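# Set the carton on the raised block inside tape

## Task

Place the carton on top of the raised block so that no part of it extends beyond the blue tape outline, with the same face up as it had at the start. It must stay there on its own, not held by the robot, so release suction and move the tool away afterward.

## Robot and tools

Robot: two arms, left_arm and right_arm, each ending in a vacuum tool with a suction cup instead of fingers. The reported cup point is the middle of the cup rim when nothing touches it, and the cup points along that point's own +z axis. About 4 cm behind the rim the tool body and camera widen to roughly 9 cm sideways, so leave room around the cup.

Frame: every position and orientation in results uses one scene frame. Its origin lies on the table surface midway between the arms, +x runs out across the table, +z is up, and left_arm sits toward +y. The arm names do not match left or right in the pictures. Positions are in metres, orientations are quaternions in wxyz order, and velocities are in m/s and rad/s. The printed cup position can be slightly off, more so when an arm reaches far.

Row layout (used by both motion tools): a single list of 14 numbers, each between -1 and 1, covering both arms even if only one moves. Order: left dx, dy, dz, rx, ry, rz, left suction, then right dx, dy, dz, rx, ry, rz, right suction. The first six of each arm are an offset, not a pose. They are measured in that cup point's own axes, starting from its pose in the most recent result that showed it (before any such result, and for the second or later call inside one reply, from where the arm actually is when the action begins). A value of 1.0 equals 0.6 m of travel or 180 degrees of turn; rx, ry, rz form one rotation vector. Zero offsets do not mean stay still: they pull the arm back to that reference pose. Suction: a value above 0.01 switches the vacuum on, 0.01 or lower switches it off, and it keeps its last setting, so resend the current value for an arm you want unchanged.

execute_actions: argument actions is a list with zero or one item. Empty list returns the current state. An item with rows (1 to 15 rows) and optional steps (at most 15, default 15) applies one row per control step of 1/30 s; each row is an offset from the same reference pose, not from the prior row, and the final row repeats if steps outnumber rows. An item with only steps (up to 300) is a wait counted from the last result, including your thinking time. Optional pictures (true or false) controls whether camera images come back. A refused call does nothing.

move: argument target is one 14-number row as above; optional speed in m/s, from 0.002 to 0.5 (default 0.25), with turning capped at twice that in rad/s. Each cup point travels in a straight line toward its target, all arms finishing together, over 0.5 to 10 s; longer paths are cut off at 10 s. Suction values are sent at the start. The arm does not avoid obstacles or the other arm, and may lag, drift or overshoot speed, especially nearly straight. The result adds a move: line giving the ending (done, off_target, moving, held, fault) and any limits (paced means the pose was clipped; held means a safety check blocked steps), plus each cup point's distance from its target.

wait: argument seconds, 0 to 10; the robot gets no new command.

zoom_image: camera is cam_left_wrist or cam_right_wrist (each 616x616); region is [x0, y0, x1, y1] in image pixels from the top-left, no larger than 504 by 504.

finished_scene: argument scene (integer) ends the current scene permanently and reports success; call it only after the carton has been released and the tool has backed off.

Control details: each step the commanded pose is clipped to within 70 mm and 16 degrees of the measured one, and position wins over orientation if both cannot be met. A far target may need several actions; read the pose in the result and send the remainder. A Hand target line shows where the controller is currently steering each arm. The simulation keeps running while you think.

Gripping: turn suction on and press the 36 mm rim flat onto a smooth face of the carton so it seals all round; edges, seams or holes under the rim leak. suction_measured near 0 means no seal, about 0.83 or more means airtight; part_present switches to 1 at 0.50 and back to 0 below 0.45. Under vacuum the cup shrinks, so a held object sits up to 12 mm nearer the tool. To release, set the carton down so it rests on the block, then switch suction off, and lift at least 15 mm. If the cup seals on the table, turn suction off to free it. Keep the carton the same side up throughout.

Cautions: the arms are stiff. Aim targets only slightly past contact and approach slowly; excess force (144 N on the arm, tool or load) or joint torque over its limit (waist and shoulder 299, elbow 140, wrist joints 39.6 N m) freezes that arm for 10 s and drops the rest of the call. Do not let the arms collide or press on each other. Do not drop, slam or knock anything off the table. Objects may occasionally be nudged by an outside push, so check the carton before finishing. Watch for MOTOR HOT warnings when holding loads; overheating brakes the arm. Results also list joint torques and a flange force estimate (which includes held weight and has some error), and camera calibration for both wrist cameras.

Each tool is called after ">>>" as a command line: name --argument value for each argument, lists and objects as JSON in quotes; but a table of rows of numbers goes row by row, as --pt "numbers of a row", without its own name.

## Session

>>> execute_actions --actions '[]'

Scene clock: 0.00 s of 5000.00 s.
left_arm: end_effector_position=(+0.7126, +0.5961, +0.3630) suction_measured=0.01 part_present=0 end_effector_quat_wxyz=(+0.001, -0.290, +0.957, -0.001) end_effector_velocity=(+0.000, +0.001, +0.000) end_effector_angular_velocity=(+0.000, -0.000, +0.001) | right_arm: end_effector_position=(+0.7203, -0.5521, +0.3627) suction_measured=0.00 part_present=0 end_effector_quat_wxyz=(+0.001, +0.249, +0.969, +0.001) end_effector_velocity=(-0.000, +0.000, +0.001) end_effector_angular_velocity=(-0.001, -0.002, +0.000)
Joint positions: left_arm=[-0.052  0.166  1.62  -0.002  1.353 -0.578] | right_arm=[-0.053  0.166  1.62   0.001  1.353  0.471]
Joint velocities: left_arm=[ 0.002  0.    -0.001  0.     0.     0.   ] | right_arm=[ 0.    -0.001 -0.    -0.    -0.     0.   ]
Joint torques (N m, as the joint torque sensors report them, + toward a larger angle): no reading
Flange force (N, the push that the arm receives, along the end effector's own x y z axes): no reading
Hand target (left_arm): +0.713, +0.596, +0.363; +0.001, -0.290, +0.957, -0.001
Hand target (right_arm): +0.720, -0.552, +0.363; +0.001, +0.249, +0.969, +0.001
camera_calibration (this result's frames):
cam_left_wrist: T_world_to_cam=[[0.592769, -0.804924, 0.0268747, 0.0532063], [-0.71791, -0.512978, 0.470595, 0.662713], [-0.365007, -0.298248, -0.88194, 0.842922], [0, 0, 0, 1]] pos_world=[0.751901, 0.634184, 0.430107]
cam_right_wrist: T_world_to_cam=[[-0.450691, -0.890393, -0.0638581, -0.132272], [-0.822453, 0.38636, 0.417488, 0.678265], [-0.347056, 0.240678, -0.906436, 0.792888], [0, 0, 0, 1]] pos_world=[0.773404, -0.57066, 0.427088]

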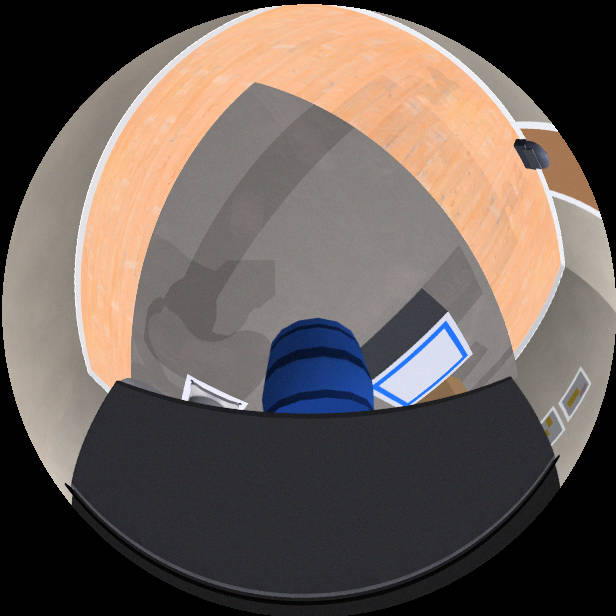

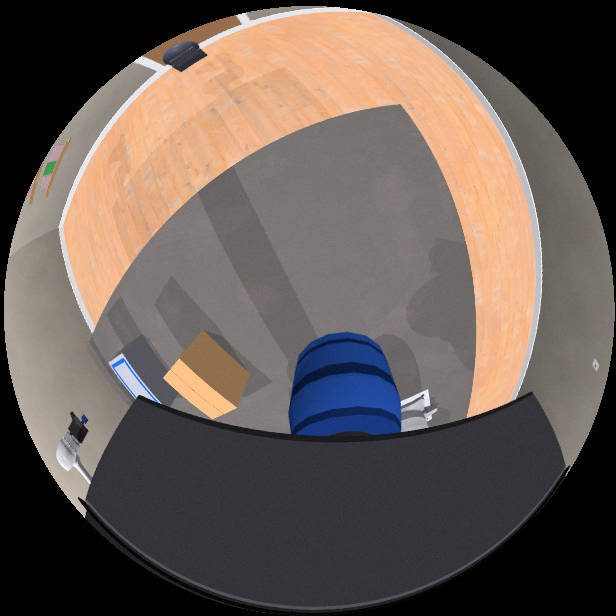

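>>> move --target '[0.504,-0.365,-0.167,0,0,0.187,0,0.62,0.367,-0.167,0,0,-0.1606,0]' --speed 0.4

>>> zoom_image --camera "cam_right_wrist" --region '[120, 100, 400, 300]'

>>> zoom_image --camera "cam_left_wrist" --region '[230, 100, 510, 340]'

Scene clock: 6.77 s of 5000.00 s.
left_arm: end_effector_position=(+0.5816, +0.2465, +0.4631) suction_measured=0.01 part_present=0 end_effector_quat_wxyz=(+0.001, -0.000, +1.000, -0.001) end_effector_velocity=(+0.000, -0.000, -0.000) end_effector_angular_velocity=(+0.000, +0.001, -0.001) | right_arm: end_effector_position=(+0.4996, -0.1803, +0.4628) suction_measured=0.00 part_present=0 end_effector_quat_wxyz=(+0.001, -0.001, +1.000, +0.001) end_effector_velocity=(+0.000, +0.001, +0.001) end_effector_angular_velocity=(+0.001, -0.001, +0.002)
Joint positions: left_arm=[-0.656  0.069  1.548 -0.002  1.522 -0.595] | right_arm=[0.65  0.028 1.592 0.001 1.519 0.67 ]
Joint velocities: left_arm=[ 0.     0.001 -0.001 -0.     0.001  0.001] | right_arm=[ 0.002  0.001 -0.003 -0.     0.001 -0.   ]
Joint torques (N m, as the joint torque sensors report them, + toward a larger angle): left_arm=[  0.19 -46.53 -40.58   4.31   0.01  -0.05] | right_arm=[ -1.09 -41.99 -42.81   4.77   0.17   0.51]
Flange force (N, the push that the arm receives, along the end effector's own x y z axes): left_arm=[2.0 1.3 0.3] | right_arm=[4.8 -3.4 4.0]
Hand target (left_arm): +0.582, +0.246, +0.463; +0.001, -0.000, +1.000, -0.001
Hand target (right_arm): +0.500, -0.180, +0.463; +0.001, -0.001, +1.000, +0.001
Off the commanded pose (left_arm): 0.001 m, 0 deg.
Off the commanded pose (right_arm): 0.001 m, 0 deg.
After step 90, 2.10 s passed at rest.
move: done
camera_calibration (this result's frames):
cam_left_wrist: T_world_to_cam=[[0.0471191, -0.998525, 0.026958, 0.211783], [-0.881857, -0.0289077, 0.47063, 0.318179], [-0.469157, -0.0459488, -0.881919, 0.777521], [0, 0, 0, 1]] pos_world=[0.635389, 0.256394, 0.530257]
cam_right_wrist: T_world_to_cam=[[0.0359365, -0.997288, -0.0642307, -0.156487], [-0.906515, -0.0595837, 0.417947, 0.272693], [-0.420641, 0.0432065, -0.906198, 0.718596], [0, 0, 0, 1]] pos_world=[0.555095, -0.170863, 0.527168]

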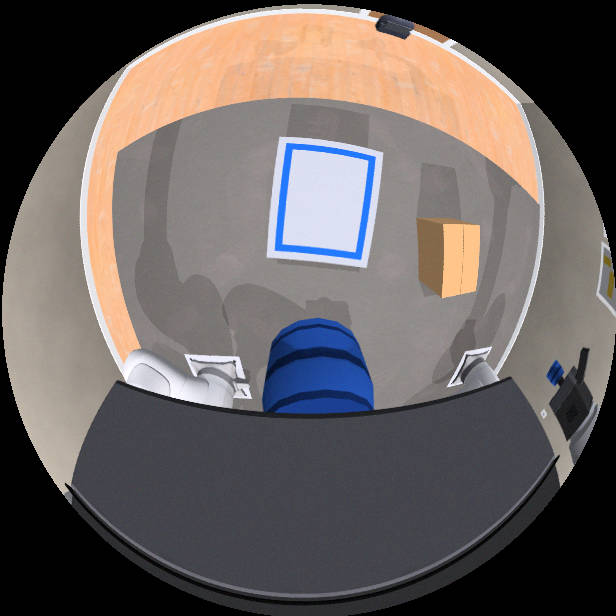

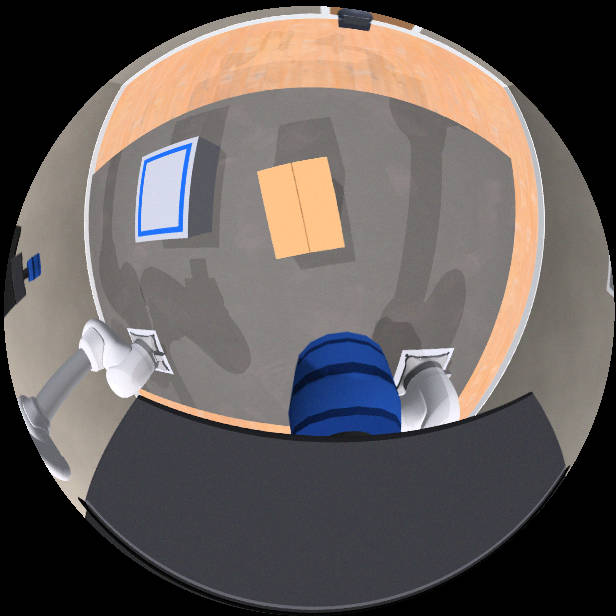

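Region (120, 100, 400, 300) of cam_right_wrist's 616x616 image, scaled by 1.800, with more detail than that image has; it fills the top 360 rows of this view, and the rest is white.

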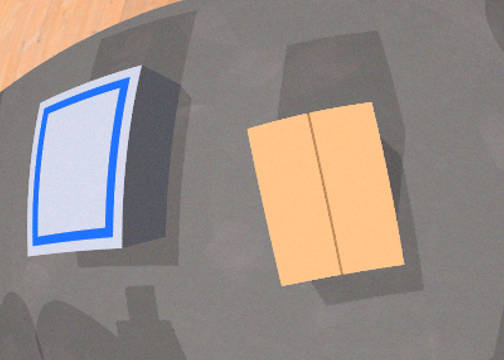

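Region (230, 100, 510, 340) of cam_left_wrist's 616x616 image, scaled by 1.800, with more detail than that image has; it fills the top 432 rows of this view, and the rest is white.

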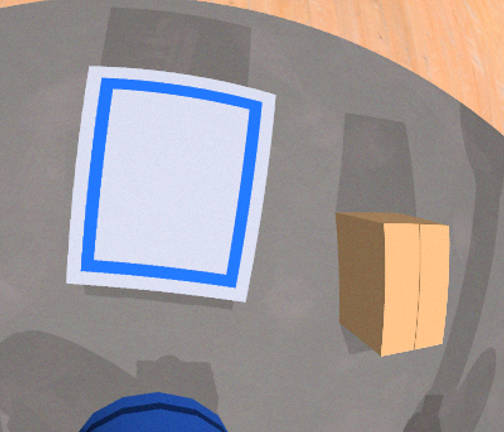

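>>> move --target '[0.13,0.6,0,0,0,0,0,-0.14,0.04,0.53,0,0,0,0]' --speed 0.35

>>> move --target '[0,0,0,0,0,0,0,0,0,0.03,0,0,0,1]' --speed 0.02

Scene clock: 25.93 s of 5000.00 s.
left_arm: end_effector_position=(+0.5040, +0.6064, +0.4629) suction_measured=0.01 part_present=0 end_effector_quat_wxyz=(+0.002, -0.000, +1.000, -0.001) end_effector_velocity=(+0.001, -0.000, +0.000) end_effector_angular_velocity=(-0.001, +0.000, -0.003) | right_arm: end_effector_position=(+0.5839, -0.1559, +0.1448) suction_measured=0.00 part_present=0 end_effector_quat_wxyz=(+0.001, -0.001, +1.000, +0.001) end_effector_velocity=(-0.000, +0.001, +0.000) end_effector_angular_velocity=(+0.002, +0.000, -0.001)
Joint positions: left_arm=[-0.024 -0.191  1.791 -0.002  1.539  0.038] | right_arm=[0.599 0.318 1.85  0.001 0.971 0.62 ]
Joint velocities: left_arm=[ 0.     0.001 -0.001 -0.001  0.     0.003] | right_arm=[ 0.001  0.    -0.001  0.002 -0.001  0.001]
Joint torques (N m, as the joint torque sensors report them, + toward a larger angle): left_arm=[  2.52 -20.   -41.46   4.13   0.     0.2 ] | right_arm=[ -1.16 -64.5  -33.79   3.94   0.32   0.51]
Flange force (N, the push that the arm receives, along the end effector's own x y z axes): left_arm=[2.8 -6.9 1.9] | right_arm=[2.8 -0.4 0.0]
Hand target (left_arm): +0.504, +0.606, +0.463; +0.001, -0.000, +1.000, -0.001
Hand target (right_arm): +0.584, -0.156, +0.145; +0.001, -0.001, +1.000, +0.001
Off the commanded pose (left_arm): 0.001 m, 0 deg.
Off the commanded pose (right_arm): 0.001 m, 0 deg.
After step 90, 14.57 s passed at rest.
move: done
camera_calibration (this result's frames):
cam_left_wrist: T_world_to_cam=[[0.0470101, -0.998568, 0.0255265, 0.575526], [-0.882561, -0.0295528, 0.469268, 0.261647], [-0.467842, -0.044589, -0.882687, 0.756363], [0, 0, 0, 1]] pos_world=[0.557722, 0.61616, 0.530158]
cam_right_wrist: T_world_to_cam=[[0.0354058, -0.997338, -0.0637407, -0.155392], [-0.906633, -0.0588871, 0.417791, 0.483669], [-0.420433, 0.0429972, -0.906304, 0.464683], [0, 0, 0, 1]] pos_world=[0.63938, -0.146477, 0.209167]

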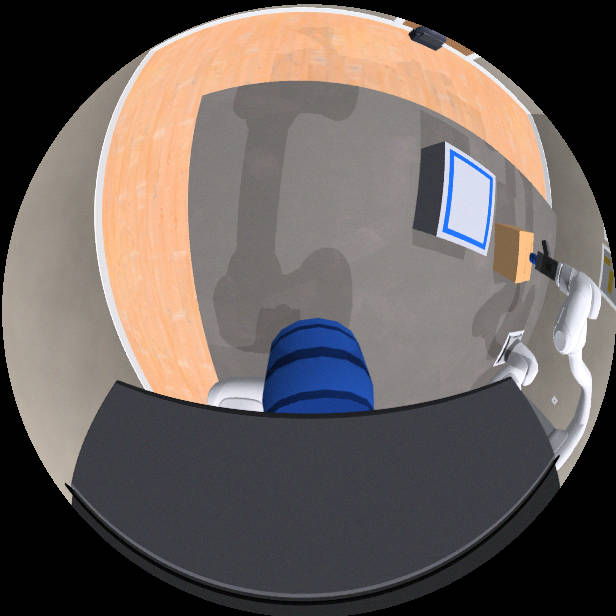

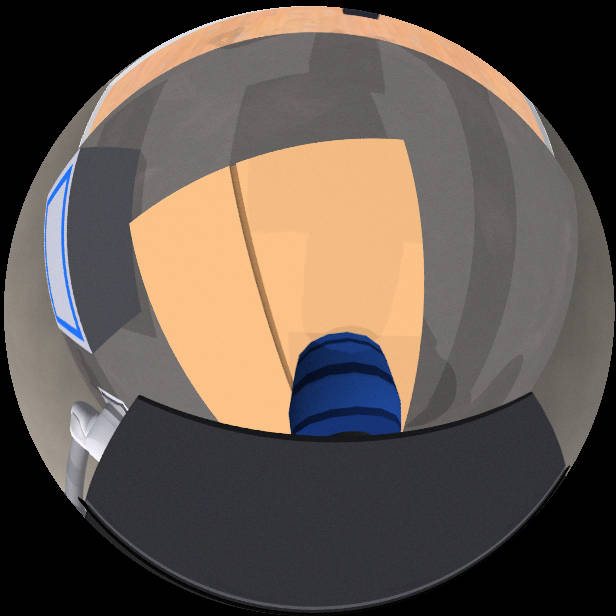

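Scene clock: 27.10 s of 5000.00 s.
left_arm: end_effector_position=(+0.5040, +0.6064, +0.4629) suction_measured=0.01 part_present=0 end_effector_quat_wxyz=(+0.002, -0.000, +1.000, -0.001) end_effector_velocity=(+0.000, -0.001, +0.001) end_effector_angular_velocity=(-0.000, -0.002, -0.002) | right_arm: end_effector_position=(+0.5839, -0.1559, +0.1268) suction_measured=0.89 part_present=1 end_effector_quat_wxyz=(+0.001, -0.001, +1.000, +0.001) end_effector_velocity=(+0.001, -0.000, +0.000) end_effector_angular_velocity=(+0.000, -0.001, -0.001)
Joint positions: left_arm=[-0.024 -0.191  1.791 -0.002  1.539  0.038] | right_arm=[0.599 0.336 1.864 0.001 0.939 0.62 ]
Joint velocities: left_arm=[-0.002 -0.    -0.001 -0.    -0.     0.   ] | right_arm=[-0.001  0.    -0.001 -0.001 -0.001  0.   ]
Joint torques (N m, as the joint torque sensors report them, + toward a larger angle): left_arm=[ -1.96 -20.61 -40.36   4.13   0.09   0.16] | right_arm=[ -0.65 -69.31 -39.22   4.32   0.11   0.36]
Flange force (N, the push that the arm receives, along the end effector's own x y z axes): left_arm=[1.1 3.9 -0.3] | right_arm=[6.7 -5.2 8.7]
Hand target (left_arm): +0.504, +0.606, +0.463; +0.002, -0.000, +1.000, -0.001
Hand target (right_arm): +0.584, -0.156, +0.127; +0.001, -0.001, +1.000, +0.001
Off the commanded pose (left_arm): 0.000 m, 0 deg.
Off the commanded pose (right_arm): 0.000 m, 0 deg.
move: done
camera_calibration (this result's frames):
cam_left_wrist: T_world_to_cam=[[0.0470005, -0.998568, 0.0255411, 0.575544], [-0.88255, -0.0295364, 0.469291, 0.261638], [-0.467865, -0.0445982, -0.882674, 0.756373], [0, 0, 0, 1]] pos_world=[0.557737, 0.61618, 0.530147]
cam_right_wrist: T_world_to_cam=[[0.0352752, -0.997341, -0.0637737, -0.156465], [-0.906629, -0.0587834, 0.417814, 0.491216], [-0.420452, 0.0430806, -0.906291, 0.448438], [0, 0, 0, 1]] pos_world=[0.639416, -0.146492, 0.1912]

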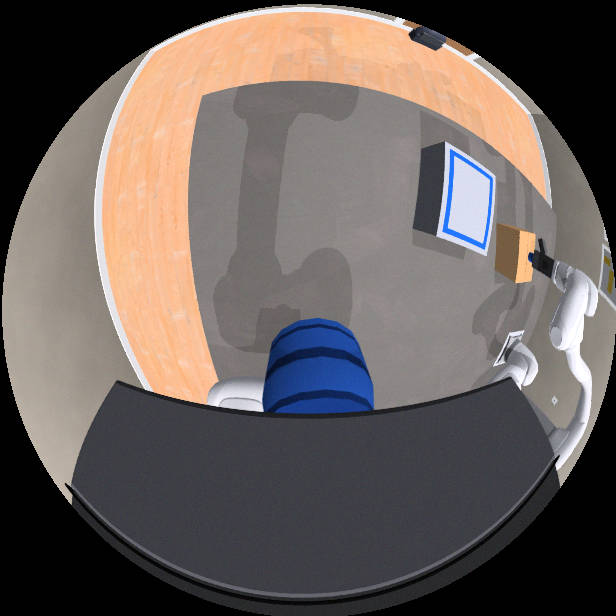

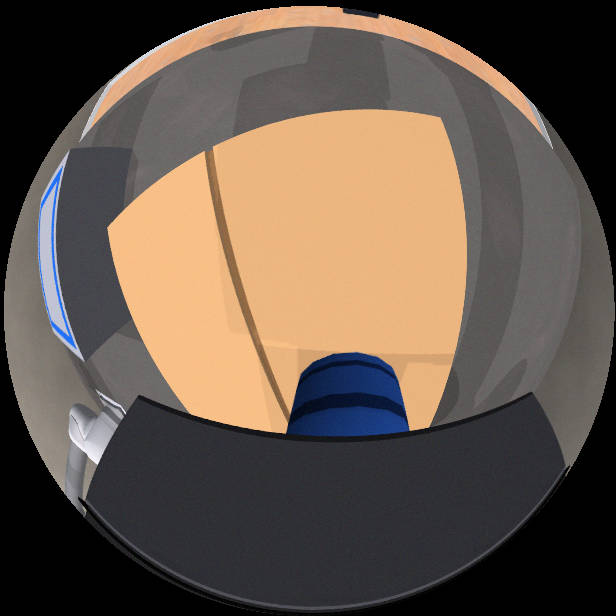

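>>> move --target '[0,0,0,0,0,0,0,0,0,-0.29,0,0,0,1]' --speed 0.15

>>> move --target '[0,0,0,0,0,0,0,-0.116,0.583,0,0,0,0.0894,1]' --speed 0.2

>>> move --target '[0,0,0,0,0,0,0,0,0,0.07,0,0,0,1]' --speed 0.04

>>> zoom_image --camera "cam_left_wrist" --region '[400, 110, 600, 290]'

Scene clock: 36.00 s of 5000.00 s.
left_arm: end_effector_position=(+0.5040, +0.6064, +0.4629) suction_measured=0.01 part_present=0 end_effector_quat_wxyz=(+0.002, -0.000, +1.000, -0.001) end_effector_velocity=(-0.001, -0.000, +0.000) end_effector_angular_velocity=(-0.000, +0.002, +0.001) | right_arm: end_effector_position=(+0.5837, -0.1560, +0.3008) suction_measured=0.90 part_present=1 end_effector_quat_wxyz=(+0.001, -0.001, +1.000, +0.001) end_effector_velocity=(+0.001, +0.001, +0.002) end_effector_angular_velocity=(+0.001, -0.001, +0.000)
Joint positions: left_arm=[-0.024 -0.191  1.791 -0.002  1.539  0.038] | right_arm=[0.599 0.204 1.689 0.001 1.246 0.62 ]
Joint velocities: left_arm=[-0.    -0.001  0.    -0.     0.002 -0.001] | right_arm=[ 0.    -0.    -0.003  0.     0.002  0.   ]
Joint torques (N m, as the joint torque sensors report them, + toward a larger angle): left_arm=[  1.62 -20.35 -40.99   4.08  -0.01  -0.1 ] | right_arm=[ -0.49 -65.11 -46.96   4.76   0.6    0.47]
Flange force (N, the push that the arm receives, along the end effector's own x y z axes): left_arm=[2.5 -3.5 0.7] | right_arm=[5.2 -4.3 15.0]
Hand target (left_arm): +0.504, +0.606, +0.463; +0.002, -0.000, +1.000, -0.001
Hand target (right_arm): +0.584, -0.156, +0.301; +0.001, -0.001, +1.000, +0.001
Off the commanded pose (left_arm): 0.000 m, 0 deg.
Off the commanded pose (right_arm): 0.000 m, 0 deg.
After step 90, 4.33 s passed at rest.
move: done
camera_calibration (this result's frames):
cam_left_wrist: T_world_to_cam=[[0.04701, -0.998568, 0.0255267, 0.575526], [-0.882563, -0.0295527, 0.469265, 0.261649], [-0.467839, -0.0445891, -0.882688, 0.756365], [0, 0, 0, 1]] pos_world=[0.557723, 0.61616, 0.53016]
cam_right_wrist: T_world_to_cam=[[0.0356787, -0.99732, -0.063871, -0.145637], [-0.906558, -0.0591958, 0.417909, 0.418162], [-0.42057, 0.0429923, -0.906241, 0.60604], [0, 0, 0, 1]] pos_world=[0.639167, -0.146548, 0.365162]

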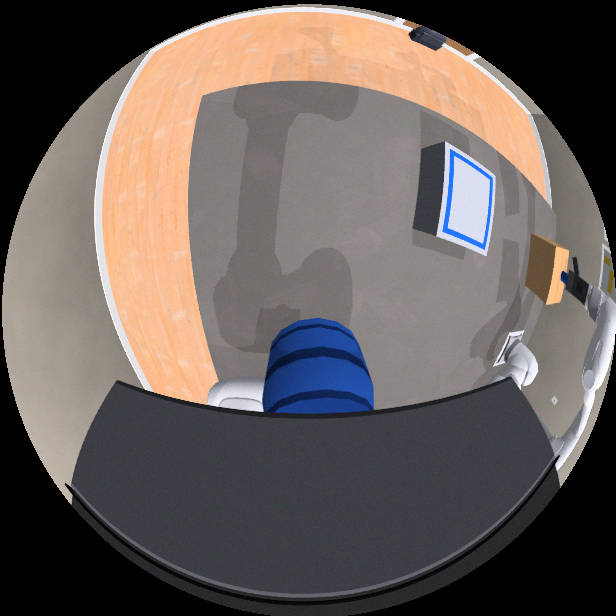

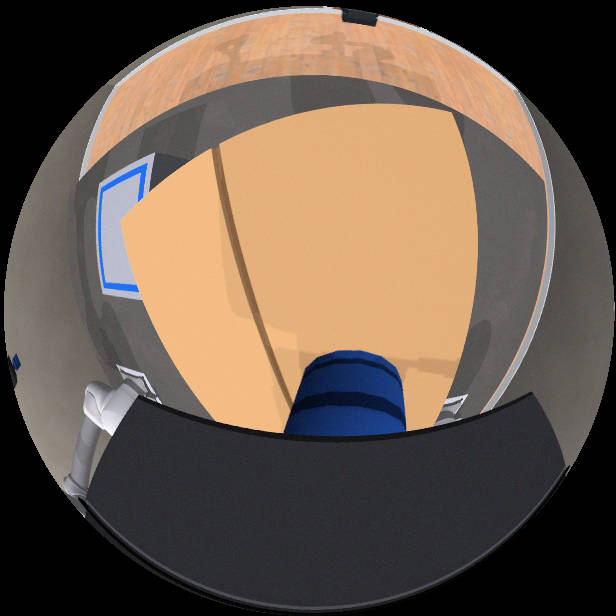

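Scene clock: 38.23 s of 5000.00 s.
left_arm: end_effector_position=(+0.5040, +0.6064, +0.4629) suction_measured=0.01 part_present=0 end_effector_quat_wxyz=(+0.002, -0.000, +1.000, -0.001) end_effector_velocity=(-0.000, +0.001, +0.001) end_effector_angular_velocity=(+0.000, -0.002, +0.001) | right_arm: end_effector_position=(+0.6521, +0.1939, +0.3010) suction_measured=0.91 part_present=1 end_effector_quat_wxyz=(+0.000, +0.139, +0.990, +0.001) end_effector_velocity=(+0.000, +0.001, +0.000) end_effector_angular_velocity=(-0.000, -0.000, -0.001)
Joint positions: left_arm=[-0.024 -0.191  1.791 -0.002  1.539  0.038] | right_arm=[0.859 0.699 0.95  0.001 1.49  1.16 ]
Joint velocities: left_arm=[ 0.001 -0.001 -0.     0.    -0.001  0.001] | right_arm=[ 0.     0.002 -0.004 -0.     0.002  0.001]
Joint torques (N m, as the joint torque sensors report them, + toward a larger angle): left_arm=[  0.57 -22.43 -41.98   4.21   0.45  -0.06] | right_arm=[  -1.44 -120.17  -51.16    4.38    0.31    0.8 ]
Flange force (N, the push that the arm receives, along the end effector's own x y z axes): left_arm=[0.1 -1.1 3.6] | right_arm=[4.2 -8.9 19.2]
Hand target (left_arm): +0.504, +0.606, +0.463; +0.002, -0.000, +1.000, -0.001
Hand target (right_arm): +0.652, +0.194, +0.301; +0.000, +0.139, +0.990, +0.001
Off the commanded pose (left_arm): 0.000 m, 0 deg.
Off the commanded pose (right_arm): 0.001 m, 0 deg.
move: done
camera_calibration (this result's frames):
cam_left_wrist: T_world_to_cam=[[0.04701, -0.998568, 0.0255266, 0.575526], [-0.882563, -0.0295528, 0.469265, 0.261649], [-0.467839, -0.044589, -0.882688, 0.756365], [0, 0, 0, 1]] pos_world=[0.557723, 0.61616, 0.53016]
cam_right_wrist: T_world_to_cam=[[-0.241938, -0.968158, -0.0643075, 0.376403], [-0.88694, 0.193793, 0.419264, 0.438488], [-0.393452, 0.158473, -0.905584, 0.579729], [0, 0, 0, 1]] pos_world=[0.708073, 0.18757, 0.365356]

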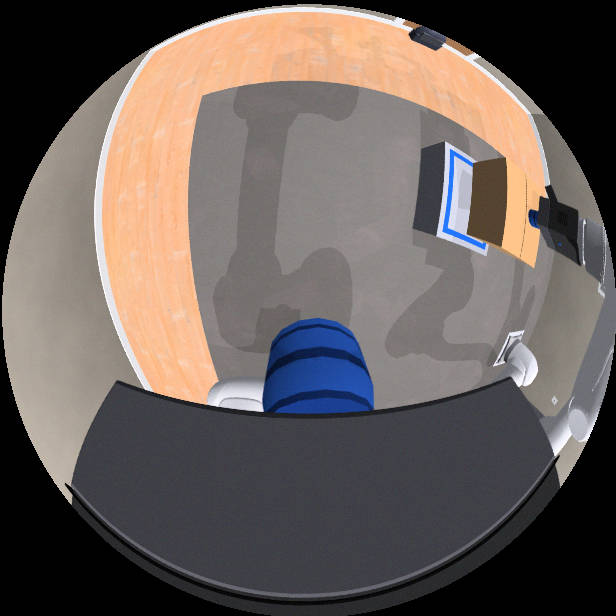

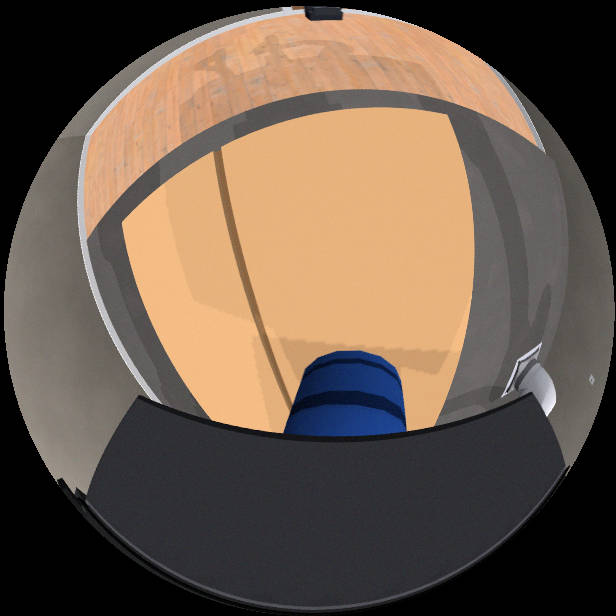

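Scene clock: 39.57 s of 5000.00 s.
left_arm: end_effector_position=(+0.5040, +0.6064, +0.4629) suction_measured=0.01 part_present=0 end_effector_quat_wxyz=(+0.002, -0.000, +1.000, -0.001) end_effector_velocity=(+0.001, -0.000, -0.000) end_effector_angular_velocity=(-0.000, -0.000, -0.001) | right_arm: end_effector_position=(+0.6521, +0.1940, +0.2591) suction_measured=0.90 part_present=1 end_effector_quat_wxyz=(+0.000, +0.139, +0.990, +0.001) end_effector_velocity=(-0.001, +0.001, +0.001) end_effector_angular_velocity=(+0.001, -0.001, +0.002)
Joint positions: left_arm=[-0.024 -0.191  1.791 -0.002  1.539  0.038] | right_arm=[0.859 0.709 1.009 0.001 1.421 1.16 ]
Joint velocities: left_arm=[-0.     0.002 -0.001 -0.    -0.001  0.001] | right_arm=[ 0.001 -0.001 -0.     0.    -0.001 -0.001]
Joint torques (N m, as the joint torque sensors report them, + toward a larger angle): left_arm=[  1.65 -19.88 -41.33   4.05  -0.13   0.04] | right_arm=[  -2.29 -118.24  -50.49    4.54    0.29    0.55]
Flange force (N, the push that the arm receives, along the end effector's own x y z axes): left_arm=[2.6 -4.1 1.5] | right_arm=[5.5 -10.7 17.6]
Hand target (left_arm): +0.504, +0.606, +0.463; +0.002, -0.000, +1.000, -0.001
Hand target (right_arm): +0.652, +0.194, +0.259; +0.000, +0.139, +0.990, +0.001
Off the commanded pose (left_arm): 0.000 m, 0 deg.
Off the commanded pose (right_arm): 0.000 m, 0 deg.
move: done
camera_calibration (this result's frames):
cam_left_wrist: T_world_to_cam=[[0.04701, -0.998568, 0.0255267, 0.575526], [-0.882563, -0.0295528, 0.469265, 0.261649], [-0.467839, -0.044589, -0.882688, 0.756365], [0, 0, 0, 1]] pos_world=[0.557724, 0.61616, 0.53016]
cam_right_wrist: T_world_to_cam=[[-0.242028, -0.968135, -0.0643145, 0.373814], [-0.886933, 0.193878, 0.419238, 0.456087], [-0.39341, 0.15851, -0.905596, 0.541719], [0, 0, 0, 1]] pos_world=[0.70811, 0.187609, 0.323411]

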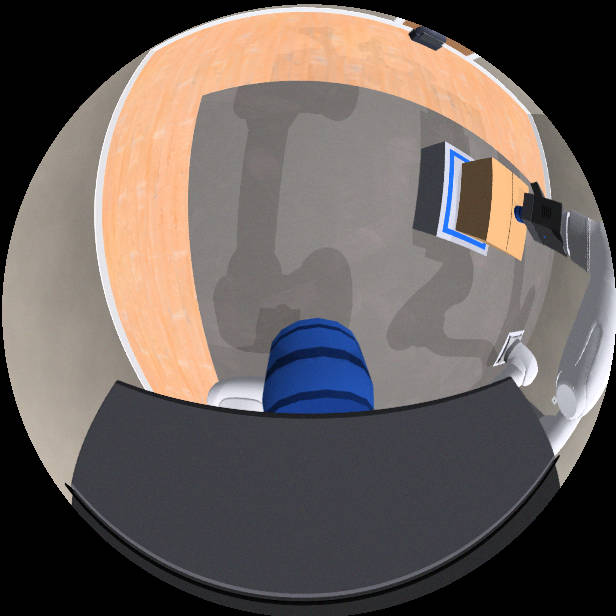

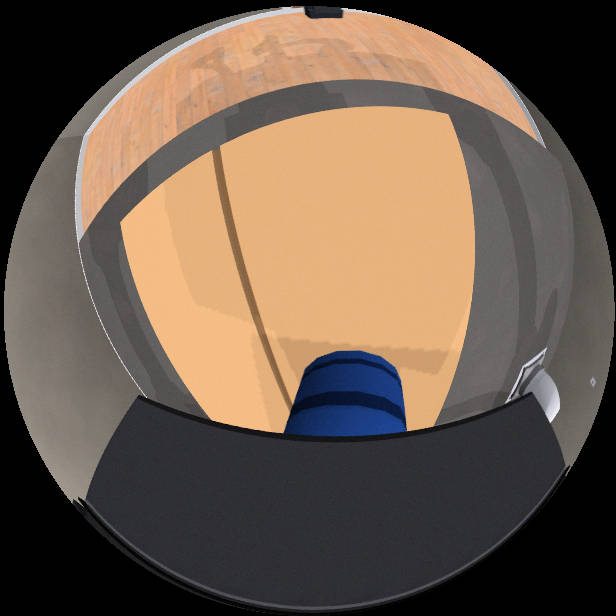

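Region (400, 110, 600, 290) of cam_left_wrist's 616x616 image, scaled by 2.520, with more detail than that image has; it fills the top 454 rows of this view, and the rest is white.

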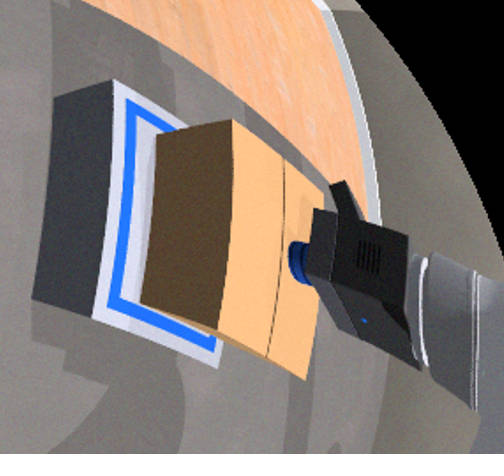

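>>> move --target '[0,0,0,0,0,0,0,0.0047,0.021,0.008,0,0,0,1]' --speed 0.015

>>> zoom_image --camera "cam_left_wrist" --region '[400, 110, 600, 290]'

Scene clock: 45.57 s of 5000.00 s.
left_arm: end_effector_position=(+0.5040, +0.6064, +0.4629) suction_measured=0.01 part_present=0 end_effector_quat_wxyz=(+0.002, -0.000, +1.000, -0.001) end_effector_velocity=(+0.000, +0.001, -0.000) end_effector_angular_velocity=(+0.000, -0.000, +0.002) | right_arm: end_effector_position=(+0.6528, +0.2068, +0.2543) suction_measured=0.90 part_present=1 end_effector_quat_wxyz=(+0.000, +0.139, +0.990, +0.001) end_effector_velocity=(-0.001, +0.000, -0.002) end_effector_angular_velocity=(-0.002, +0.002, +0.000)
Joint positions: left_arm=[-0.024 -0.191  1.791 -0.002  1.539  0.038] | right_arm=[0.867 0.73  0.98  0.001 1.428 1.168]
Joint velocities: left_arm=[ 0.001  0.001 -0.     0.    -0.    -0.001] | right_arm=[0.001 0.002 0.    0.    0.001 0.001]
Joint torques (N m, as the joint torque sensors report them, + toward a larger angle): left_arm=[ -0.25 -19.03 -40.01   4.1   -0.3    0.28] | right_arm=[  -1.76 -118.66  -49.39    4.29   -0.03    0.25]
Flange force (N, the push that the arm receives, along the end effector's own x y z axes): left_arm=[2.9 -0.3 -1.4] | right_arm=[5.9 -10.2 15.6]
Hand target (left_arm): +0.504, +0.606, +0.463; +0.002, -0.000, +1.000, -0.001
Hand target (right_arm): +0.653, +0.207, +0.254; +0.000, +0.139, +0.990, +0.001
Off the commanded pose (left_arm): 0.000 m, 0 deg.
Off the commanded pose (right_arm): 0.000 m, 0 deg.
After step 130, 0.53 s passed at rest.
move: done
camera_calibration (this result's frames):
cam_left_wrist: T_world_to_cam=[[0.04701, -0.998568, 0.0255267, 0.575526], [-0.882563, -0.0295528, 0.469265, 0.261649], [-0.467839, -0.044589, -0.882688, 0.756365], [0, 0, 0, 1]] pos_world=[0.557724, 0.61616, 0.53016]
cam_right_wrist: T_world_to_cam=[[-0.24202, -0.968136, -0.0643325, 0.386123], [-0.886931, 0.193861, 0.41925, 0.45625], [-0.39342, 0.158526, -0.905589, 0.535663], [0, 0, 0, 1]] pos_world=[0.708852, 0.200454, 0.318647]

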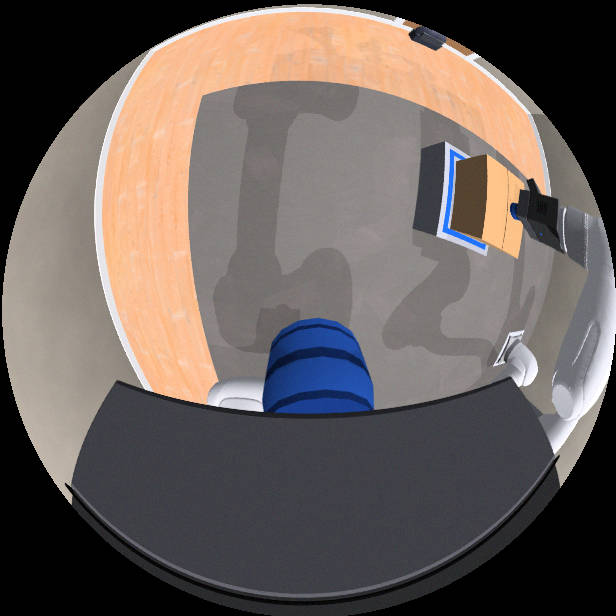

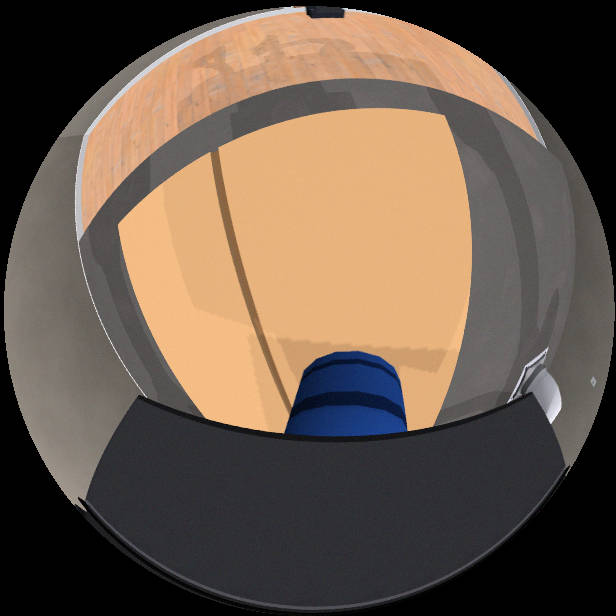

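Region (400, 110, 600, 290) of cam_left_wrist's 616x616 image, scaled by 2.520, with more detail than that image has; it fills the top 454 rows of this view, and the rest is white.

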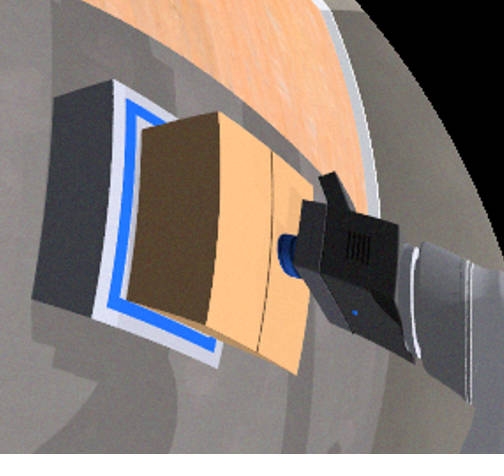

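Good. Pivot down: cup to about y 0.19, z 0.241.

>>> move --target '[0,0,0,0,0,0,0,-0.006,-0.027,0.022,0,0,0,1]' --speed 0.012

>>> zoom_image --camera "cam_left_wrist" --region '[400, 110, 600, 290]'

Scene clock: 50.27 s of 5000.00 s.
left_arm: end_effector_position=(+0.5040, +0.6064, +0.4629) suction_measured=0.01 part_present=0 end_effector_quat_wxyz=(+0.002, -0.000, +1.000, -0.001) end_effector_velocity=(-0.001, +0.000, -0.000) end_effector_angular_velocity=(+0.000, +0.001, +0.001) | right_arm: end_effector_position=(+0.6519, +0.1903, +0.2411) suction_measured=0.90 part_present=1 end_effector_quat_wxyz=(+0.000, +0.139, +0.990, +0.001) end_effector_velocity=(+0.001, -0.002, -0.000) end_effector_angular_velocity=(-0.001, +0.001, -0.002)
Joint positions: left_arm=[-0.024 -0.191  1.791 -0.002  1.539  0.038] | right_arm=[0.857 0.709 1.042 0.001 1.388 1.158]
Joint velocities: left_arm=[ 0.001 -0.     0.001  0.     0.001  0.   ] | right_arm=[-0.002 -0.     0.001 -0.     0.001 -0.   ]
Joint torques (N m, as the joint torque sensors report them, + toward a larger angle): left_arm=[ -1.42 -19.4  -40.52   4.02   0.27   0.41] | right_arm=[  -1.47 -111.6   -44.68    4.19   -0.73    0.72]
Flange force (N, the push that the arm receives, along the end effector's own x y z axes): left_arm=[3.5 2.1 0.5] | right_arm=[1.8 -3.9 6.8]
Hand target (left_arm): +0.504, +0.606, +0.463; +0.002, -0.000, +1.000, -0.001
Hand target (right_arm): +0.652, +0.190, +0.241; +0.000, +0.139, +0.990, +0.001
Off the commanded pose (left_arm): 0.000 m, 0 deg.
Off the commanded pose (right_arm): 0.000 m, 0 deg.
move: done
camera_calibration (this result's frames):
cam_left_wrist: T_world_to_cam=[[0.0470098, -0.998568, 0.0255267, 0.575526], [-0.882563, -0.0295526, 0.469265, 0.261649], [-0.467839, -0.044589, -0.882688, 0.756365], [0, 0, 0, 1]] pos_world=[0.557724, 0.61616, 0.53016]
cam_right_wrist: T_world_to_cam=[[-0.242061, -0.968125, -0.0643422, 0.369082], [-0.88694, 0.193901, 0.419213, 0.464127], [-0.393374, 0.158543, -0.905605, 0.525945], [0, 0, 0, 1]] pos_world=[0.707887, 0.183939, 0.305479]

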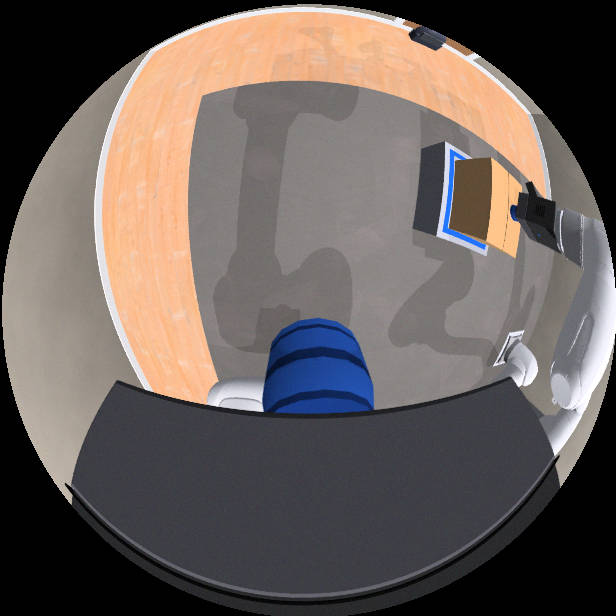

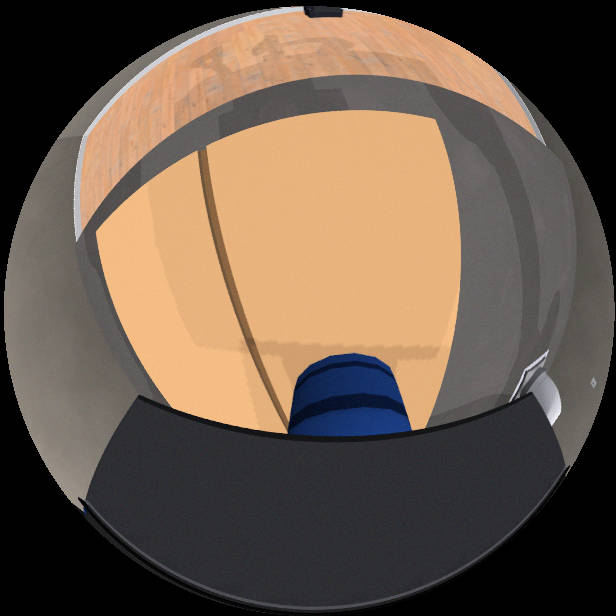

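Region (400, 110, 600, 290) of cam_left_wrist's 616x616 image, scaled by 2.520, with more detail than that image has; it fills the top 454 rows of this view, and the rest is white.

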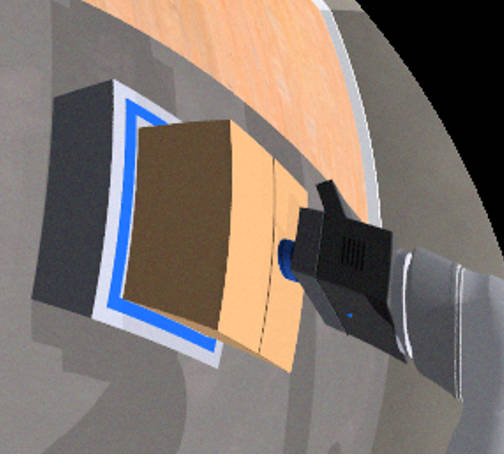

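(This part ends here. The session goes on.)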